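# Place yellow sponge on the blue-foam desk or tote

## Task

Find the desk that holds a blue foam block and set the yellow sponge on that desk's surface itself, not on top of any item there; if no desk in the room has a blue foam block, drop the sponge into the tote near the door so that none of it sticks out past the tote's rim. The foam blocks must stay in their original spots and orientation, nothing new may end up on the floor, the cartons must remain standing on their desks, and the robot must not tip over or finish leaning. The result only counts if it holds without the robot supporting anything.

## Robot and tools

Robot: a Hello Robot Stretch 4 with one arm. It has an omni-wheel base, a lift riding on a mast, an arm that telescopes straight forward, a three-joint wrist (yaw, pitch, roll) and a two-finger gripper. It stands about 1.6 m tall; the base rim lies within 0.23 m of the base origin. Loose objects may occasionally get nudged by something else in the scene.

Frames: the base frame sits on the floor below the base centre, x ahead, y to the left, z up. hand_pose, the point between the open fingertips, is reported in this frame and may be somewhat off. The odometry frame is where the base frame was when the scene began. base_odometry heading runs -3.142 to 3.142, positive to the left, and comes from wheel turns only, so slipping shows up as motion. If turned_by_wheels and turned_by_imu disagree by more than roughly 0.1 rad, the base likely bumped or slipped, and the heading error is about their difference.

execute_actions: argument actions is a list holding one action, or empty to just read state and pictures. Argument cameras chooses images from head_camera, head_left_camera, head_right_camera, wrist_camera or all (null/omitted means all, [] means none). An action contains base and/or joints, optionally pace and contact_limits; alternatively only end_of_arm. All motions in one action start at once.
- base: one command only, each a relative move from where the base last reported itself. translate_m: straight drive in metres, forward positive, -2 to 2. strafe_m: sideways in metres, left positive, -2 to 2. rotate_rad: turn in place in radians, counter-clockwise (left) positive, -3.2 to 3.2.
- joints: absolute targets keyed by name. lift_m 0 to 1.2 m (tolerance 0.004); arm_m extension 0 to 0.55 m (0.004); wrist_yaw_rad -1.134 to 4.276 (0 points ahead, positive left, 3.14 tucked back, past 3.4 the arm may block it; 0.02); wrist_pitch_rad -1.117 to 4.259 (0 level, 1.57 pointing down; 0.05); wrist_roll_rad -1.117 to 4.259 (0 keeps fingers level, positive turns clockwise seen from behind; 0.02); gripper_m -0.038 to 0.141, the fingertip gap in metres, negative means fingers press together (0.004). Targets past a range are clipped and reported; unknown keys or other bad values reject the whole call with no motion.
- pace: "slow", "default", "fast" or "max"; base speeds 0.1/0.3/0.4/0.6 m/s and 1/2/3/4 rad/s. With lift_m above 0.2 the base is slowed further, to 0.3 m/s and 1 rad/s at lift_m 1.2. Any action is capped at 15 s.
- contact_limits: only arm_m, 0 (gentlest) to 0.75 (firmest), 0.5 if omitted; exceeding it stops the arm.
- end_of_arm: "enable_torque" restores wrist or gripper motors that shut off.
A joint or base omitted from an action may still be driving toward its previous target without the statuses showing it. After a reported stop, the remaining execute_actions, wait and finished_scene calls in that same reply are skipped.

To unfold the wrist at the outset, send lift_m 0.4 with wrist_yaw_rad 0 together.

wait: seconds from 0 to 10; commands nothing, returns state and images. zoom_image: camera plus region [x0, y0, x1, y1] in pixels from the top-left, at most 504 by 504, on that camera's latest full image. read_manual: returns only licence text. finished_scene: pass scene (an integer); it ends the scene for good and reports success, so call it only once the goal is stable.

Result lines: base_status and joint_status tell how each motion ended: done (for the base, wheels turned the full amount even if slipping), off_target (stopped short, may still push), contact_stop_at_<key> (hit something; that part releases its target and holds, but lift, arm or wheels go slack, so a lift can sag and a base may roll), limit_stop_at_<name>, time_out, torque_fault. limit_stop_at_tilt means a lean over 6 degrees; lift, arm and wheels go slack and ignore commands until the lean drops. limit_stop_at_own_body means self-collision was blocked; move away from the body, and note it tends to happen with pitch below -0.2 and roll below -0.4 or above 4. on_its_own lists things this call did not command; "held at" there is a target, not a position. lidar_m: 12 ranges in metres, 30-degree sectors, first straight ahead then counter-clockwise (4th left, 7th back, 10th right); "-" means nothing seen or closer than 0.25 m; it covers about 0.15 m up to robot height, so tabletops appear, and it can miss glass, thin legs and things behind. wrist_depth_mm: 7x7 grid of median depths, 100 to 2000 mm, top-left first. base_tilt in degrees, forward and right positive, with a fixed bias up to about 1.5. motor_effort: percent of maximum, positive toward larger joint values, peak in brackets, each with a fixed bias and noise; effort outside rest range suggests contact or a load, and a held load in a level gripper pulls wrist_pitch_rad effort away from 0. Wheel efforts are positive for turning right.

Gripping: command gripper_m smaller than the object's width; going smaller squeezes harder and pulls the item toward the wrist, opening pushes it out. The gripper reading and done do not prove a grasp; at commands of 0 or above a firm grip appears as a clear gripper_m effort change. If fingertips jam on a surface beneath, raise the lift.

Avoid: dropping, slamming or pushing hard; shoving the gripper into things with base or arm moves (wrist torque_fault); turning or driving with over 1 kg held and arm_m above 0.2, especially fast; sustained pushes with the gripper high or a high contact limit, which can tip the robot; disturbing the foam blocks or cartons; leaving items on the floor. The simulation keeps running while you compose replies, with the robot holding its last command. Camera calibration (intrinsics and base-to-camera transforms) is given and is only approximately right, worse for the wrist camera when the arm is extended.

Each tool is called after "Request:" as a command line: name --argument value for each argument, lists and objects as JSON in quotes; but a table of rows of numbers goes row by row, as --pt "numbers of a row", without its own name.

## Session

Request:
execute_actions --actions '[]'

Scene clock: 0.00 s.
base_odometry: x=+0.000 y=+0.000 heading=+0.000 (m, m, rad; odometry frame)
turned_by_wheels: +0.000 (rad since the last result)
turned_by_imu: +0.000 (rad since the last result)
base_tilt: forward=-0.3 right=-0.2 (deg)
lidar_m: 2.09 1.38 1.77 1.72 1.57 1.61 1.00 0.93 0.96 2.33 1.55 1.59
base_status: not commanded
joint_positions: lift_m=+0.160 arm_m=+0.002 wrist_yaw_rad=+3.223 wrist_pitch_rad=-0.011 wrist_roll_rad=-0.013 gripper_m=+0.057
joint_status: not commanded
motor_effort: lift_m=+20 arm_m=+0 wrist_yaw_rad=+0 wrist_pitch_rad=-7 wrist_roll_rad=+1 gripper_m=-7 wheel_0=+0 wheel_1=+1 wheel_2=+0 (%)
hand_pose: x=-0.1220 y=+0.0636 z=+0.3415 quat_wxyz=(-0.041, +0.006, -0.006, +0.999) (m; base frame)
wrist_depth_mm: - 134 255 - - - - / - 112 134 - - - - / - 115 138 - - - - / - 135 193 - - - - / 211 1661 1808 - - - 1921 / 216 1308 190 1255 193 1138 1078 / 217 778 878 - 854 768 788
pictures: head_camera, head_left_camera, head_right_camera, wrist_camera
camera_calibration (this result's frames):
wrist_camera: T_world_to_cam=[[-0.0548583, 0.998043, -0.030002, -0.0620383], [0.00813502, -0.0295995, -0.999529, 0.394713], [-0.998461, -0.0550765, -0.00649532, 0.110105], [0, 0, 0, 1]] pos_world=[0.103321, 0.0796644, 0.393381]
Images, in order (width x height): head_camera 420x560, head_left_camera 420x672, head_right_camera 420x672, wrist_camera 616x392.

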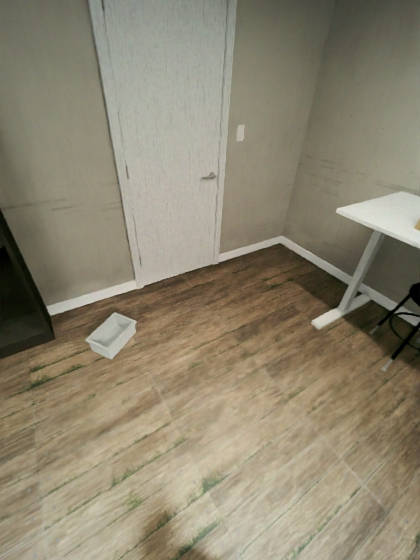

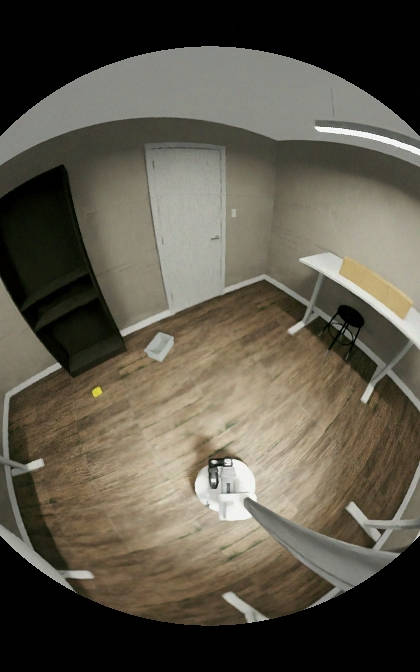

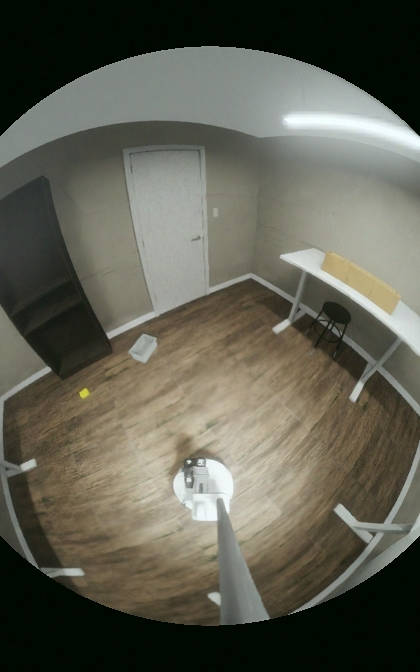

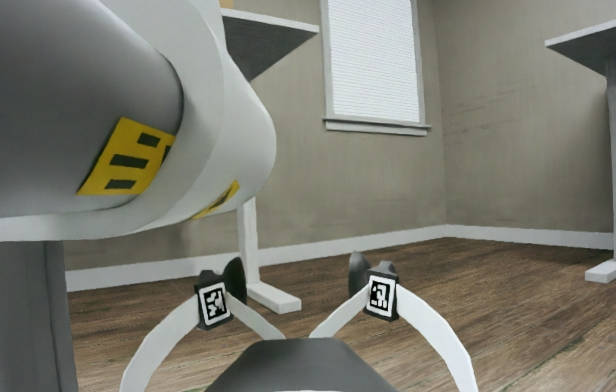

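Request:
execute_actions --actions '[{"base":{"rotate_rad":1.12},"joints":{"lift_m":0.35,"wrist_yaw_rad":0,"gripper_m":0.11},"pace":"fast"}]' --cameras '["head_left_camera"]'

Request:
execute_actions --actions '[{"base":{"translate_m":0.95},"joints":{"wrist_pitch_rad":1.57,"arm_m":0.3},"pace":"max"}]' --cameras '["head_left_camera","wrist_camera"]'

Scene clock: 7.60 s.
base_odometry: x=+0.000 y=+0.000 heading=+1.120 (m, m, rad; odometry frame)
turned_by_wheels: +1.120 (rad since the last result)
turned_by_imu: +1.133 (rad since the last result)
base_tilt: forward=-0.3 right=-0.4 (deg)
lidar_m: 1.78 1.64 1.59 1.66 0.95 0.91 0.98 1.65 1.57 1.64 2.04 1.33
base_status: done
joint_positions: lift_m=+0.350 arm_m=+0.002 wrist_yaw_rad=+0.000 wrist_pitch_rad=-0.011 wrist_roll_rad=-0.013 gripper_m=+0.110
joint_status: all done
motor_effort: lift_m=+24(29) arm_m=+0(0) wrist_yaw_rad=-3(8) wrist_pitch_rad=-6(7) wrist_roll_rad=-1(1) gripper_m=-3(7) wheel_0=-1(8) wheel_1=+0(9) wheel_2=+0(13) (%)
hand_pose: x=+0.4612 y=-0.0873 z=+0.5311 quat_wxyz=(+1.000, -0.007, -0.006, +0.000) (m; base frame)
wrist_depth_mm: - - - 1808 1708 1537 1430 / - - - 1808 1661 1537 1430 / - - - 1808 1661 1537 1430 / - - - 1863 1756 1576 1464 / - - - 1921 1708 1576 1464 / 1863 1708 1537 1708 1430 1499 1464 / 1281 1229 1308 - 1255 1098 976
pictures: head_left_camera
Images, in order (width x height): head_left_camera 420x672.

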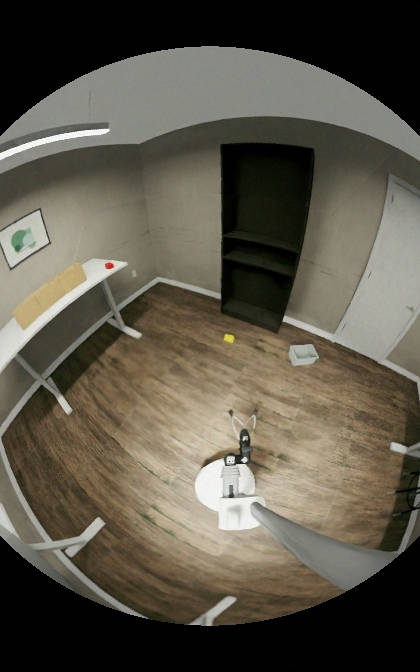

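Scene clock: 10.80 s.
base_odometry: x=+0.414 y=+0.855 heading=+1.120 (m, m, rad; odometry frame)
turned_by_wheels: +0.000 (rad since the last result)
turned_by_imu: +0.001 (rad since the last result)
base_tilt: forward=-0.2 right=-0.4 (deg)
lidar_m: 0.94 1.69 1.12 1.17 1.58 1.73 2.35 2.11 2.06 0.77 0.81 0.88
base_status: done
joint_positions: lift_m=+0.350 arm_m=+0.298 wrist_yaw_rad=+0.000 wrist_pitch_rad=+1.570 wrist_roll_rad=-0.013 gripper_m=+0.110
joint_status: all done
motor_effort: lift_m=+23(24) arm_m=+9(10) wrist_yaw_rad=-1(2) wrist_pitch_rad=+1(5) wrist_roll_rad=+0(1) gripper_m=-4(0) wheel_0=+0(9) wheel_1=+1(7) wheel_2=+2(16) (%)
hand_pose: x=+0.4696 y=-0.0874 z=+0.2394 quat_wxyz=(+0.707, -0.005, +0.707, +0.005) (m; base frame)
wrist_depth_mm: 445 449 452 452 459 459 462 / 449 449 452 455 459 462 466 / 449 452 452 413 459 462 466 / 452 452 459 459 462 466 469 / 455 455 455 459 462 469 469 / 455 455 462 462 466 469 473 / 455 459 462 - 469 473 473
pictures: head_left_camera, wrist_camera
camera_calibration (this result's frames):
wrist_camera: T_world_to_cam=[[-0.0296103, -0.999199, 0.0269004, -0.0819598], [-0.999418, 0.030052, 0.0161651, 0.518635], [-0.0169606, -0.026406, -0.999507, 0.471136], [0, 0, 0, 1]] pos_world=[0.523897, -0.0850394, 0.464724]
Images, in order (width x height): head_left_camera 420x672, wrist_camera 616x392.

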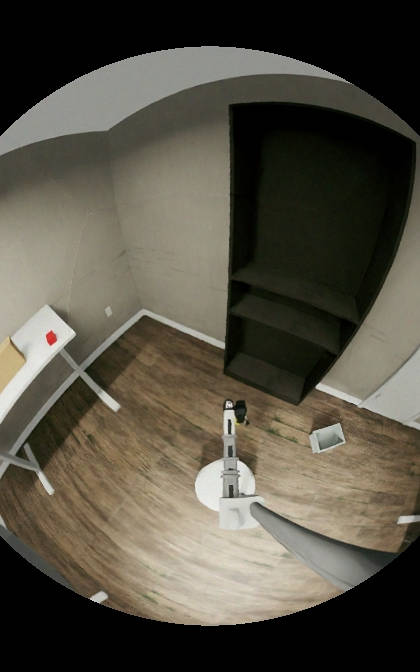

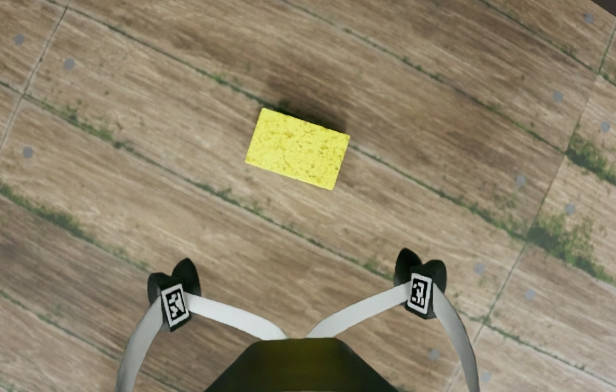

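Request:
execute_actions --actions '[{"joints":{"wrist_roll_rad":1.86,"arm_m":0.398,"lift_m":0.2},"pace":"fast"}]' --cameras '["wrist_camera"]'

Scene clock: 15.23 s.
base_odometry: x=+0.414 y=+0.855 heading=+1.120 (m, m, rad; odometry frame)
turned_by_wheels: +0.000 (rad since the last result)
turned_by_imu: +0.001 (rad since the last result)
base_tilt: forward=-0.2 right=-0.3 (deg)
lidar_m: 0.92 1.69 1.13 1.19 1.60 1.71 2.39 2.12 2.04 0.76 0.81 0.87
base_status: not commanded
joint_positions: lift_m=+0.200 arm_m=+0.396 wrist_yaw_rad=+0.000 wrist_pitch_rad=+1.570 wrist_roll_rad=+1.860 gripper_m=+0.110
joint_status: all done
motor_effort: lift_m=+14(20) arm_m=+9(9) wrist_yaw_rad=-1(2) wrist_pitch_rad=+1(1) wrist_roll_rad=+1(6) gripper_m=-1(7) wheel_0=+0(0) wheel_1=+1(1) wheel_2=+2(3) (%)
hand_pose: x=+0.5676 y=-0.0874 z=+0.0901 quat_wxyz=(+0.423, +0.567, +0.423, -0.566) (m; base frame)
wrist_depth_mm: 300 304 307 310 314 319 320 / 301 304 309 310 314 317 322 / 301 304 309 312 317 319 322 / 303 306 309 268 315 320 322 / 303 306 309 267 314 319 322 / 303 304 265 267 314 319 322 / 303 306 309 - 317 322 322
pictures: wrist_camera
camera_calibration (this result's frames):
wrist_camera: T_world_to_cam=[[-0.945191, 0.325478, 0.026048, 0.560489], [0.325967, 0.945222, 0.0173613, -0.0534029], [-0.0189704, 0.0249006, -0.99951, 0.329181], [0, 0, 0, 1]] pos_world=[0.553421, -0.140146, 0.315347]
Images, in order (width x height): wrist_camera 616x392.

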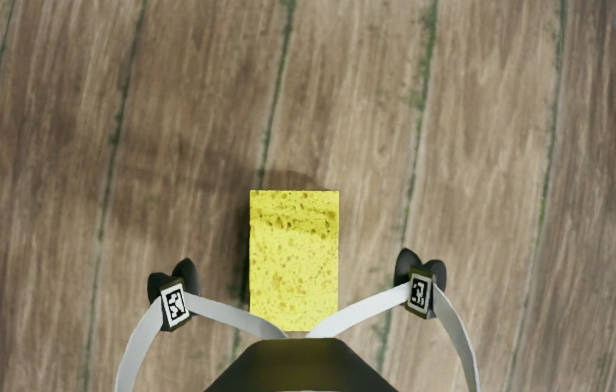

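Request:
execute_actions --actions '[{"joints":{"lift_m":0.145},"pace":"fast"}]' --cameras '[]'

Request:
execute_actions --actions '[{"joints":{"gripper_m":0.02}}]' --cameras '[]'

Request:
execute_actions --actions '[{"base":{"rotate_rad":2.12},"joints":{"lift_m":0.4,"arm_m":0.02,"wrist_roll_rad":0},"pace":"fast"}]'

Scene clock: 29.97 s.
base_odometry: x=+0.414 y=+0.855 heading=+1.120 (m, m, rad; odometry frame)
turned_by_wheels: +0.000 (rad since the last result)
turned_by_imu: +0.001 (rad since the last result)
base_tilt: forward=-0.2 right=-0.3 (deg)
lidar_m: 0.92 1.70 1.11 1.16 1.62 1.72 2.39 2.13 2.05 0.78 0.80 0.89
base_status: not commanded
joint_positions: lift_m=+0.145 arm_m=+0.396 wrist_yaw_rad=+0.000 wrist_pitch_rad=+1.570 wrist_roll_rad=+1.860 gripper_m=+0.110
joint_status: all done
motor_effort: lift_m=+15(15) arm_m=+9(9) wrist_yaw_rad=-2(1) wrist_pitch_rad=+1(1) wrist_roll_rad=+1(1) gripper_m=-1(1) wheel_0=+0(0) wheel_1=+1(1) wheel_2=+2(2) (%)
hand_pose: x=+0.5676 y=-0.0874 z=+0.0351 quat_wxyz=(+0.423, +0.567, +0.423, -0.566) (m; base frame)
wrist_depth_mm: 248 251 254 257 259 262 264 / 249 251 254 257 258 262 264 / 249 251 254 257 259 263 265 / 249 252 254 213 260 263 266 / 250 252 254 213 259 264 265 / 250 252 211 212 258 264 266 / 250 251 255 - 260 264 266
pictures: none
No camera images: the call's "cameras" was empty. Leave "cameras" out to get every camera's image.

Scene clock: 31.70 s.
base_odometry: x=+0.414 y=+0.855 heading=+1.120 (m, m, rad; odometry frame)
turned_by_wheels: +0.000 (rad since the last result)
turned_by_imu: +0.000 (rad since the last result)
base_tilt: forward=-0.2 right=-0.4 (deg)
lidar_m: 0.93 1.72 1.11 1.14 1.60 1.72 2.38 2.13 2.04 0.80 0.80 0.89
base_status: not commanded
joint_positions: lift_m=+0.145 arm_m=+0.396 wrist_yaw_rad=+0.000 wrist_pitch_rad=+1.570 wrist_roll_rad=+1.860 gripper_m=+0.021
joint_status: all done
motor_effort: lift_m=+14(14) arm_m=+9(9) wrist_yaw_rad=-1(1) wrist_pitch_rad=+1(1) wrist_roll_rad=+1(2) gripper_m=-26(24) wheel_0=+0(0) wheel_1=+0(1) wheel_2=+2(2) (%)
hand_pose: x=+0.5676 y=-0.0874 z=+0.0351 quat_wxyz=(+0.423, +0.567, +0.423, -0.566) (m; base frame)
wrist_depth_mm: 249 251 254 256 259 262 265 / 249 252 254 257 258 263 264 / 249 252 254 257 259 263 265 / 250 252 254 201 260 263 265 / 250 252 255 200 260 264 265 / 250 252 190 200 189 264 265 / 250 252 255 - 260 263 265
pictures: none
No camera images: the call's "cameras" was empty. Leave "cameras" out to get every camera's image.

Scene clock: 33.67 s.
base_odometry: x=+0.414 y=+0.855 heading=-3.043 (m, m, rad; odometry frame)
turned_by_wheels: +2.120 (rad since the last result)
turned_by_imu: +2.142 (rad since the last result)
base_tilt: forward=-0.3 right=-0.3 (deg)
lidar_m: 1.64 1.72 1.83 2.11 2.03 0.81 0.95 0.89 0.97 1.73 1.13 1.17
base_status: done
joint_positions: lift_m=+0.400 arm_m=+0.022 wrist_yaw_rad=+0.000 wrist_pitch_rad=+1.570 wrist_roll_rad=+0.000 gripper_m=+0.021
joint_status: all done
motor_effort: lift_m=+24(26) arm_m=-9(11) wrist_yaw_rad=+0(3) wrist_pitch_rad=-1(1) wrist_roll_rad=-2(6) gripper_m=-25(25) wheel_0=+0(10) wheel_1=-1(9) wheel_2=-2(9) (%)
hand_pose: x=+0.1927 y=-0.0874 z=+0.2893 quat_wxyz=(+0.707, +0.000, +0.707, +0.000) (m; base frame)
wrist_depth_mm: 496 496 500 504 508 508 512 / 496 504 504 504 508 512 512 / 500 504 508 508 512 517 517 / 500 508 508 201 512 517 521 / 504 504 300 200 517 521 525 / 504 300 190 200 189 521 525 / 298 298 300 - 317 525 525
pictures: head_camera, head_left_camera, head_right_camera, wrist_camera
camera_calibration (this result's frames):
wrist_camera: T_world_to_cam=[[-0.0432915, -0.9987, 0.0268983, -0.0888208], [-0.998908, 0.0437422, 0.016398, 0.242121], [-0.0175533, -0.0261591, -0.999504, 0.516462], [0, 0, 0, 1]] pos_world=[0.247077, -0.0857861, 0.514625]
Images, in order (width x height): head_camera 420x560, head_left_camera 420x672, head_right_camera 420x672, wrist_camera 616x392.

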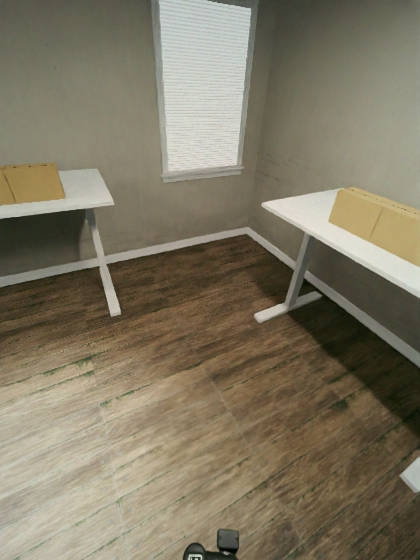

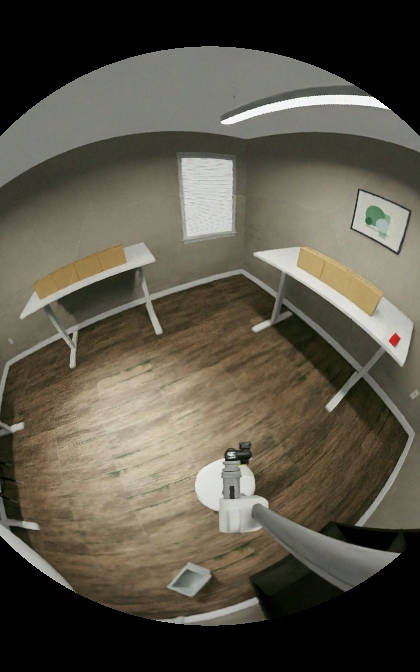

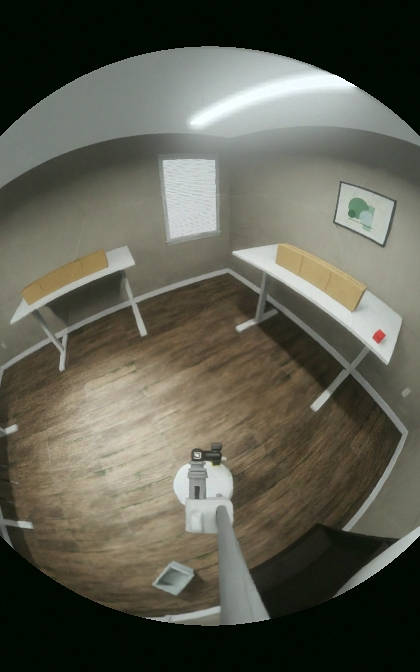

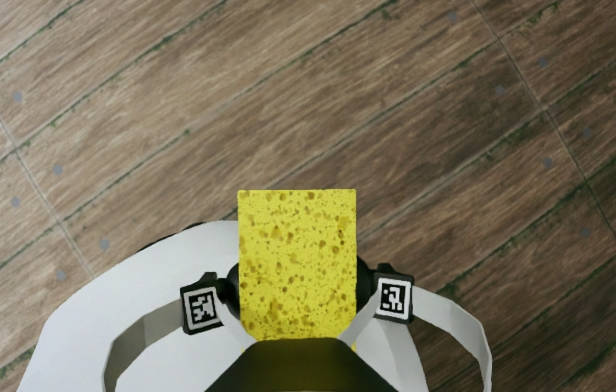

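Request:
execute_actions --actions '[{"base":{"strafe_m":-1.65},"pace":"max"}]' --cameras '["head_camera","head_left_camera"]'

Scene clock: 40.03 s.
base_odometry: x=+0.252 y=+2.497 heading=-3.043 (m, m, rad; odometry frame)
turned_by_wheels: +0.000 (rad since the last result)
turned_by_imu: +0.008 (rad since the last result)
base_tilt: forward=-0.3 right=-0.3 (deg)
lidar_m: 0.64 0.61 0.66 3.63 0.91 0.57 0.42 0.39 0.43 0.50 0.49 0.51
base_status: done
joint_positions: lift_m=+0.400 arm_m=+0.022 wrist_yaw_rad=+0.000 wrist_pitch_rad=+1.570 wrist_roll_rad=+0.000 gripper_m=+0.021
joint_status: not commanded
motor_effort: lift_m=+23(24) arm_m=-9(9) wrist_yaw_rad=-1(1) wrist_pitch_rad=+0(0) wrist_roll_rad=+0(1) gripper_m=-28(27) wheel_0=-3(15) wheel_1=+2(14) wheel_2=+0(9) (%)
hand_pose: x=+0.1927 y=-0.0874 z=+0.2894 quat_wxyz=(+0.707, +0.000, +0.707, +0.000) (m; base frame)
wrist_depth_mm: 496 496 500 508 504 445 375 / 496 500 504 508 512 512 415 / 500 500 508 508 512 517 442 / 504 508 504 201 512 517 508 / 504 504 300 200 517 517 521 / 504 298 190 201 189 521 525 / 298 298 300 - 317 525 525
pictures: head_camera, head_left_camera
Images, in order (width x height): head_camera 420x560, head_left_camera 420x672.

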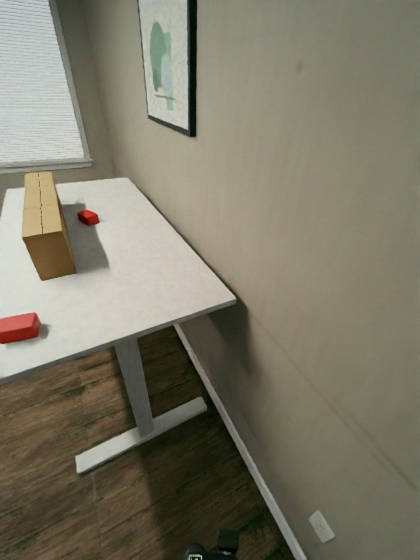

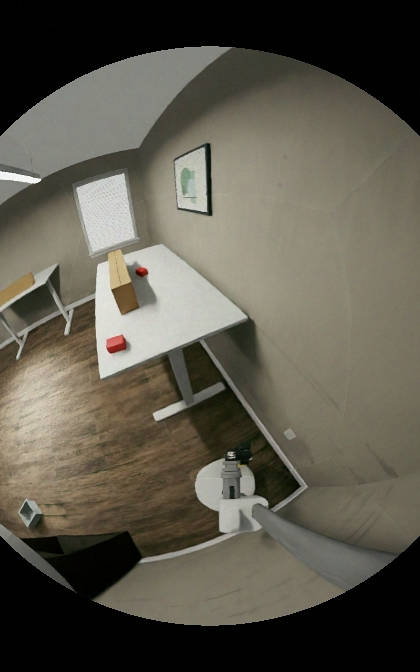

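Request:
execute_actions --actions '[{"base":{"rotate_rad":1.5},"joints":{"lift_m":0.35},"pace":"fast"}]' --cameras '[]'

Request:
execute_actions --actions '[{"base":{"translate_m":2.0},"pace":"max"}]' --cameras '["head_camera","head_left_camera"]'

Scene clock: 46.80 s.
base_odometry: x=+0.252 y=+2.497 heading=-1.544 (m, m, rad; odometry frame)
turned_by_wheels: +1.500 (rad since the last result)
turned_by_imu: +1.516 (rad since the last result)
base_tilt: forward=-0.3 right=-0.3 (deg)
lidar_m: 3.49 0.91 0.61 0.42 0.40 0.40 0.53 0.49 0.51 0.68 0.63 0.65
base_status: done
joint_positions: lift_m=+0.350 arm_m=+0.022 wrist_yaw_rad=+0.000 wrist_pitch_rad=+1.570 wrist_roll_rad=+0.000 gripper_m=+0.021
joint_status: all done
motor_effort: lift_m=+15(20) arm_m=-9(9) wrist_yaw_rad=+0(1) wrist_pitch_rad=+0(0) wrist_roll_rad=-1(1) gripper_m=-26(28) wheel_0=-2(9) wheel_1=-1(10) wheel_2=-2(16) (%)
hand_pose: x=+0.1927 y=-0.0874 z=+0.2401 quat_wxyz=(+0.707, +0.000, +0.707, +0.000) (m; base frame)
wrist_depth_mm: 449 452 455 459 459 462 466 / 449 452 455 459 462 462 466 / 452 455 455 462 462 466 469 / 452 455 455 201 466 466 473 / 459 343 258 200 466 469 469 / 256 250 189 200 189 473 477 / 250 250 250 - 260 473 477
pictures: none
No camera images: the call's "cameras" was empty. Leave "cameras" out to get every camera's image.

Scene clock: 51.97 s.
base_odometry: x=+0.306 y=+0.498 heading=-1.543 (m, m, rad; odometry frame)
turned_by_wheels: +0.000 (rad since the last result)
turned_by_imu: +0.002 (rad since the last result)
base_tilt: forward=-0.3 right=-0.3 (deg)
lidar_m: 1.89 1.80 1.85 0.98 0.94 1.22 1.99 1.35 1.40 2.40 1.43 1.49
base_status: done
joint_positions: lift_m=+0.350 arm_m=+0.022 wrist_yaw_rad=+0.000 wrist_pitch_rad=+1.570 wrist_roll_rad=+0.000 gripper_m=+0.021
joint_status: not commanded
motor_effort: lift_m=+15(15) arm_m=-9(9) wrist_yaw_rad=+0(1) wrist_pitch_rad=+0(0) wrist_roll_rad=-1(1) gripper_m=-28(26) wheel_0=-1(9) wheel_1=+1(8) wheel_2=+3(18) (%)
hand_pose: x=+0.1927 y=-0.0874 z=+0.2401 quat_wxyz=(+0.707, +0.000, +0.707, +0.000) (m; base frame)
wrist_depth_mm: 449 449 452 459 459 462 466 / 449 452 452 459 462 462 466 / 452 455 455 459 466 469 466 / 452 455 459 202 466 469 469 / 455 455 258 200 466 469 473 / 256 250 190 201 189 473 477 / 250 250 251 - 260 473 477
pictures: head_camera, head_left_camera
Images, in order (width x height): head_camera 420x560, head_left_camera 420x672.

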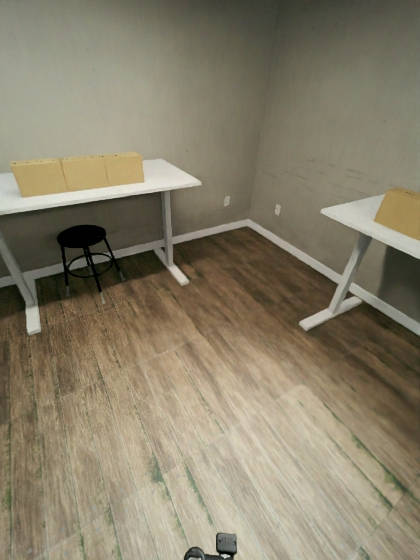

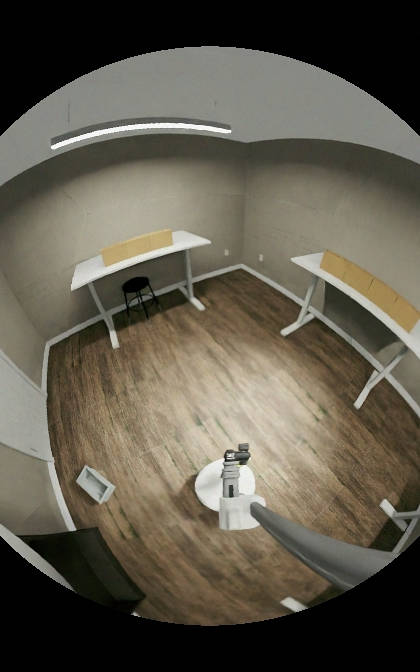

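Request:
execute_actions --actions '[{"base":{"rotate_rad":2.95},"pace":"max"}]' --cameras '[]'

Request:
execute_actions --actions '[{"base":{"translate_m":-2.0},"pace":"max"}]' --cameras '[]'

Request:
execute_actions --actions '[{"base":{"translate_m":-0.65},"pace":"max"}]' --cameras '["head_camera","head_left_camera","head_right_camera"]'

Scene clock: 60.10 s.
base_odometry: x=+0.306 y=+0.498 heading=+1.407 (m, m, rad; odometry frame)
turned_by_wheels: +2.950 (rad since the last result)
turned_by_imu: +2.981 (rad since the last result)
base_tilt: forward=-0.3 right=-0.3 (deg)
lidar_m: 1.41 1.33 1.35 1.54 1.45 1.43 2.64 1.82 1.81 1.11 0.89 1.19
base_status: done
joint_positions: lift_m=+0.350 arm_m=+0.022 wrist_yaw_rad=+0.000 wrist_pitch_rad=+1.570 wrist_roll_rad=+0.000 gripper_m=+0.021
joint_status: not commanded
motor_effort: lift_m=+16(16) arm_m=-9(9) wrist_yaw_rad=-2(2) wrist_pitch_rad=+1(1) wrist_roll_rad=-1(2) gripper_m=-26(26) wheel_0=+0(11) wheel_1=-1(11) wheel_2=+0(10) (%)
hand_pose: x=+0.1928 y=-0.0874 z=+0.2400 quat_wxyz=(+0.707, +0.000, +0.707, +0.000) (m; base frame)
wrist_depth_mm: 449 449 452 455 462 462 462 / 449 452 455 459 462 462 466 / 452 452 455 459 462 466 469 / 452 459 459 201 466 469 469 / 455 455 258 200 462 469 473 / 255 250 190 200 189 469 473 / 250 249 251 - 259 469 477
pictures: none
No camera images: the call's "cameras" was empty. Leave "cameras" out to get every camera's image.

Scene clock: 65.20 s.
base_odometry: x=-0.021 y=-1.475 heading=+1.406 (m, m, rad; odometry frame)
turned_by_wheels: +0.000 (rad since the last result)
turned_by_imu: +0.000 (rad since the last result)
base_tilt: forward=-0.3 right=-0.3 (deg)
lidar_m: 3.03 2.77 0.37 0.42 0.76 0.86 0.98 1.21 0.69 0.53 0.83 2.47
base_status: done
joint_positions: lift_m=+0.350 arm_m=+0.022 wrist_yaw_rad=+0.000 wrist_pitch_rad=+1.570 wrist_roll_rad=+0.000 gripper_m=+0.021
joint_status: not commanded
motor_effort: lift_m=+16(16) arm_m=-9(9) wrist_yaw_rad=-2(2) wrist_pitch_rad=+0(0) wrist_roll_rad=-1(1) gripper_m=-26(26) wheel_0=+0(8) wheel_1=+0(11) wheel_2=-1(13) (%)
hand_pose: x=+0.1927 y=-0.0874 z=+0.2400 quat_wxyz=(+0.707, +0.000, +0.707, +0.000) (m; base frame)
wrist_depth_mm: 449 449 452 459 459 459 466 / 452 452 455 455 462 462 466 / 452 452 459 459 462 466 466 / 452 455 459 201 466 469 473 / 455 312 258 200 466 469 473 / 256 250 190 200 189 473 473 / 250 249 251 - 260 473 473
pictures: none
No camera images: the call's "cameras" was empty. Leave "cameras" out to get every camera's image.

Scene clock: 67.87 s.
base_odometry: x=-0.128 y=-2.116 heading=+1.406 (m, m, rad; odometry frame)
turned_by_wheels: +0.000 (rad since the last result)
turned_by_imu: +0.001 (rad since the last result)
base_tilt: forward=-0.2 right=-0.3 (deg)
lidar_m: 3.54 0.81 0.82 0.46 0.40 0.39 0.47 0.72 0.73 0.85 0.78 0.80
base_status: done
joint_positions: lift_m=+0.350 arm_m=+0.022 wrist_yaw_rad=+0.000 wrist_pitch_rad=+1.570 wrist_roll_rad=+0.000 gripper_m=+0.021
joint_status: not commanded
motor_effort: lift_m=+16(16) arm_m=-9(9) wrist_yaw_rad=-2(2) wrist_pitch_rad=+0(1) wrist_roll_rad=-1(1) gripper_m=-29(27) wheel_0=-1(9) wheel_1=+0(8) wheel_2=+0(13) (%)
hand_pose: x=+0.1927 y=-0.0874 z=+0.2400 quat_wxyz=(+0.707, +0.000, +0.707, +0.000) (m; base frame)
wrist_depth_mm: 445 449 452 455 459 462 466 / 445 452 455 459 459 466 466 / 452 452 455 459 462 466 469 / 452 459 459 201 466 469 469 / 455 314 257 201 466 469 473 / 256 250 190 200 189 473 473 / 249 249 250 - 260 473 477
pictures: head_camera, head_left_camera, head_right_camera
Images, in order (width x height): head_camera 420x560, head_left_camera 420x672, head_right_camera 420x672.

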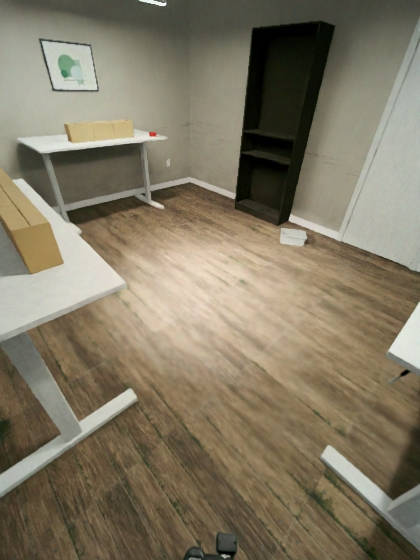

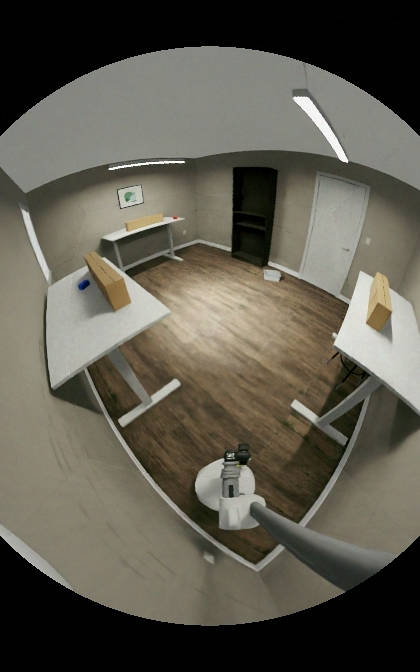

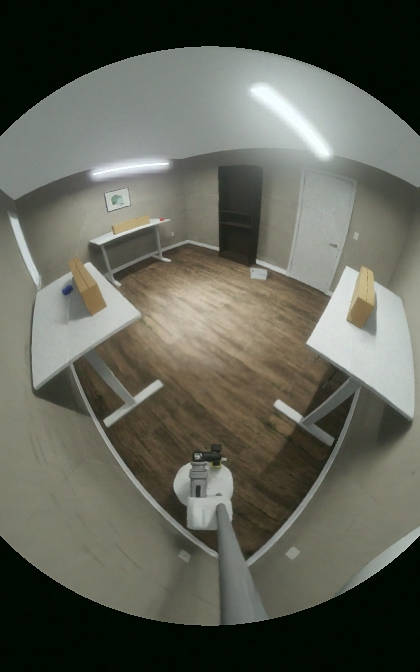

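Request:
execute_actions --actions '[{"base":{"rotate_rad":0.9},"joints":{"lift_m":1.2,"arm_m":0.3},"pace":"max"}]' --cameras '[]'

Request:
execute_actions --actions '[{"base":{"translate_m":0.3},"joints":{"arm_m":0.5},"pace":"fast"}]' --cameras '["wrist_camera","head_right_camera"]'

Scene clock: 75.90 s.
base_odometry: x=-0.128 y=-2.116 heading=+2.307 (m, m, rad; odometry frame)
turned_by_wheels: +0.900 (rad since the last result)
turned_by_imu: +0.910 (rad since the last result)
base_tilt: forward=-0.3 right=-0.3 (deg)
lidar_m: 0.82 0.52 0.40 0.39 0.43 0.65 0.72 0.80 0.80 0.79 3.07 0.85
base_status: done
joint_positions: lift_m=+1.200 arm_m=+0.298 wrist_yaw_rad=+0.000 wrist_pitch_rad=+1.570 wrist_roll_rad=+0.000 gripper_m=+0.021
joint_status: all done
motor_effort: lift_m=+24(23) arm_m=+9(12) wrist_yaw_rad=-2(2) wrist_pitch_rad=+0(1) wrist_roll_rad=+0(1) gripper_m=-28(27) wheel_0=+0(10) wheel_1=+1(8) wheel_2=+2(12) (%)
hand_pose: x=+0.4696 y=-0.0874 z=+1.0894 quat_wxyz=(+0.707, +0.000, +0.707, +0.000) (m; base frame)
wrist_depth_mm: 647 946 1281 1255 1281 1281 1336 / 647 960 1281 1281 1308 1308 1336 / 654 991 1281 1308 1308 1308 1308 / 668 1008 1281 201 1308 1336 1308 / 661 1008 1308 200 1308 1308 1336 / 661 866 190 201 189 1336 1308 / 683 854 1308 - 1308 1308 1336
pictures: none
No camera images: the call's "cameras" was empty. Leave "cameras" out to get every camera's image.

Scene clock: 78.37 s.
base_odometry: x=-0.329 y=-1.894 heading=+2.307 (m, m, rad; odometry frame)
turned_by_wheels: +0.000 (rad since the last result)
turned_by_imu: +0.001 (rad since the last result)
base_tilt: forward=-0.3 right=-0.4 (deg)
lidar_m: 0.51 0.47 0.37 0.37 0.41 0.61 1.02 1.09 0.89 1.73 3.00 0.54
base_status: done
joint_positions: lift_m=+1.200 arm_m=+0.498 wrist_yaw_rad=+0.000 wrist_pitch_rad=+1.570 wrist_roll_rad=+0.000 gripper_m=+0.021
joint_status: all done
motor_effort: lift_m=+23(23) arm_m=+9(10) wrist_yaw_rad=-1(0) wrist_pitch_rad=+0(1) wrist_roll_rad=+0(0) gripper_m=-26(22) wheel_0=+1(7) wheel_1=+2(6) wheel_2=+1(9) (%)
hand_pose: x=+0.6696 y=-0.0874 z=+1.0894 quat_wxyz=(+0.707, +0.000, +0.707, +0.000) (m; base frame)
wrist_depth_mm: 349 351 353 353 357 329 - / 349 351 353 355 357 329 251 / 351 353 357 359 362 362 364 / 353 355 357 201 362 362 366 / 353 355 357 200 364 366 368 / 355 357 190 200 189 366 370 / 357 359 362 - 366 368 370
pictures: head_right_camera, wrist_camera
camera_calibration (this result's frames):
wrist_camera: T_world_to_cam=[[-0.0429333, -0.998716, 0.0268887, -0.0899261], [-0.998928, 0.0433778, 0.0161715, 0.705597], [-0.0173171, -0.0261656, -0.999508, 1.32432], [0, 0, 0, 1]] pos_world=[0.723914, -0.0857662, 1.31468]
Images, in order (width x height): head_right_camera 420x672, wrist_camera 616x392.

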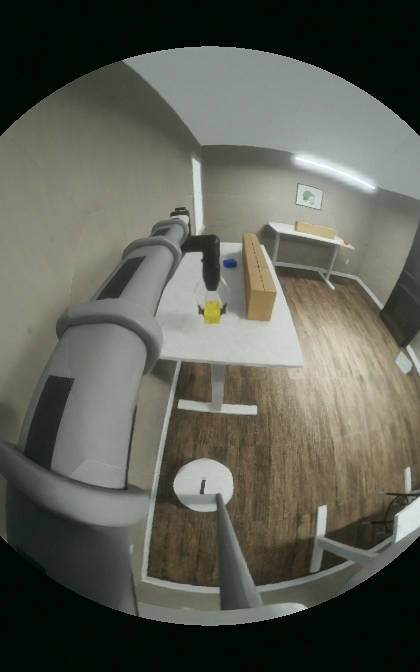

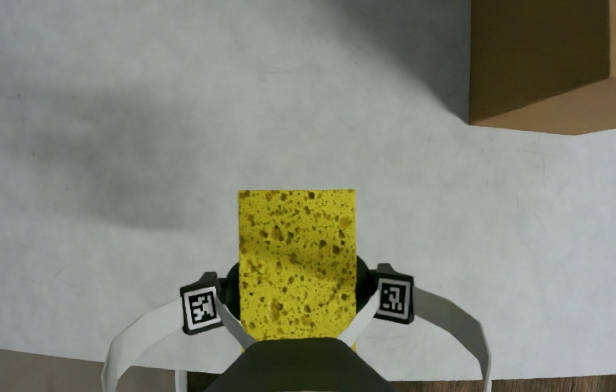

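Request:
execute_actions --actions '[{"joints":{"arm_m":0.53,"lift_m":1.097}}]' --cameras '[]'

Request:
execute_actions --actions '[{"joints":{"gripper_m":0.09}}]' --cameras '[]'

Request:
execute_actions --actions '[{"joints":{"lift_m":1.17},"pace":"fast"}]' --cameras '["wrist_camera"]'

Scene clock: 82.97 s.
base_odometry: x=-0.329 y=-1.894 heading=+2.307 (m, m, rad; odometry frame)
turned_by_wheels: +0.000 (rad since the last result)
turned_by_imu: +0.001 (rad since the last result)
base_tilt: forward=-0.3 right=-0.4 (deg)
lidar_m: 0.51 0.48 0.38 0.34 0.40 0.60 1.00 1.10 0.87 1.71 2.97 0.53
base_status: not commanded
joint_positions: lift_m=+1.097 arm_m=+0.528 wrist_yaw_rad=+0.000 wrist_pitch_rad=+1.570 wrist_roll_rad=+0.000 gripper_m=+0.021
joint_status: all done
motor_effort: lift_m=+14(24) arm_m=+9(10) wrist_yaw_rad=-1(1) wrist_pitch_rad=+0(0) wrist_roll_rad=+0(1) gripper_m=-27(28) wheel_0=+1(1) wheel_1=+2(3) wheel_2=+1(0) (%)
hand_pose: x=+0.6995 y=-0.0874 z=+0.9872 quat_wxyz=(+0.707, +0.000, +0.707, +0.000) (m; base frame)
wrist_depth_mm: 249 251 253 254 256 257 - / 250 252 253 255 256 258 243 / 252 253 255 256 257 259 256 / 253 254 255 201 259 260 260 / 254 256 256 200 260 262 263 / 254 256 189 200 189 262 265 / 256 256 258 - 262 264 266
pictures: none
No camera images: the call's "cameras" was empty. Leave "cameras" out to get every camera's image.

Scene clock: 84.47 s.
base_odometry: x=-0.329 y=-1.894 heading=+2.307 (m, m, rad; odometry frame)
turned_by_wheels: +0.000 (rad since the last result)
turned_by_imu: +0.000 (rad since the last result)
base_tilt: forward=-0.3 right=-0.3 (deg)
lidar_m: 0.52 0.48 0.37 0.35 0.41 0.60 1.03 1.08 0.88 1.73 2.98 0.53
base_status: not commanded
joint_positions: lift_m=+1.097 arm_m=+0.528 wrist_yaw_rad=+0.000 wrist_pitch_rad=+1.570 wrist_roll_rad=+0.000 gripper_m=+0.090
joint_status: all done
motor_effort: lift_m=+14(14) arm_m=+9(9) wrist_yaw_rad=-2(1) wrist_pitch_rad=+0(0) wrist_roll_rad=+0(0) gripper_m=-4(27) wheel_0=+1(1) wheel_1=+2(2) wheel_2=+1(1) (%)
hand_pose: x=+0.6995 y=-0.0874 z=+0.9872 quat_wxyz=(+0.707, +0.000, +0.707, +0.000) (m; base frame)
wrist_depth_mm: 250 251 252 253 255 257 - / 251 252 253 254 256 258 242 / 251 253 255 256 257 259 257 / 253 254 256 213 258 260 263 / 254 255 256 213 260 263 264 / 255 256 198 214 202 263 265 / 256 257 258 - 262 264 265
pictures: none
No camera images: the call's "cameras" was empty. Leave "cameras" out to get every camera's image.

Scene clock: 85.50 s.
base_odometry: x=-0.329 y=-1.894 heading=+2.307 (m, m, rad; odometry frame)
turned_by_wheels: +0.000 (rad since the last result)
turned_by_imu: +0.000 (rad since the last result)
base_tilt: forward=-0.2 right=-0.4 (deg)
lidar_m: 0.51 0.48 0.39 0.36 0.40 0.61 1.03 1.09 0.87 1.73 3.00 0.53
base_status: not commanded
joint_positions: lift_m=+1.170 arm_m=+0.528 wrist_yaw_rad=+0.000 wrist_pitch_rad=+1.570 wrist_roll_rad=+0.000 gripper_m=+0.090
joint_status: all done
motor_effort: lift_m=+24(22) arm_m=+9(9) wrist_yaw_rad=-1(1) wrist_pitch_rad=+0(0) wrist_roll_rad=+0(0) gripper_m=-4(4) wheel_0=+1(1) wheel_1=+2(2) wheel_2=+0(0) (%)
hand_pose: x=+0.6995 y=-0.0874 z=+1.0593 quat_wxyz=(+0.707, +0.000, +0.707, +0.000) (m; base frame)
wrist_depth_mm: 320 320 322 325 327 329 - / 320 322 324 327 329 330 242 / 322 324 325 327 330 330 257 / 322 325 327 286 330 332 336 / 324 327 329 286 332 336 338 / 327 329 198 286 202 336 338 / 327 329 330 - 336 338 340
pictures: wrist_camera
camera_calibration (this result's frames):
wrist_camera: T_world_to_cam=[[-0.0429442, -0.998715, 0.0268961, -0.087835], [-0.998924, 0.0433933, 0.0163432, 0.735769], [-0.0174893, -0.0261654, -0.999505, 1.29494], [0, 0, 0, 1]] pos_world=[0.753853, -0.0857671, 1.28464]
Images, in order (width x height): wrist_camera 616x392.

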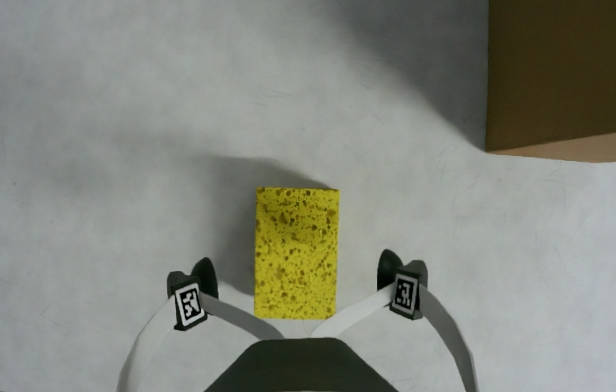

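Request:
finished_scene --scene 2

The scene is finished: the task was done.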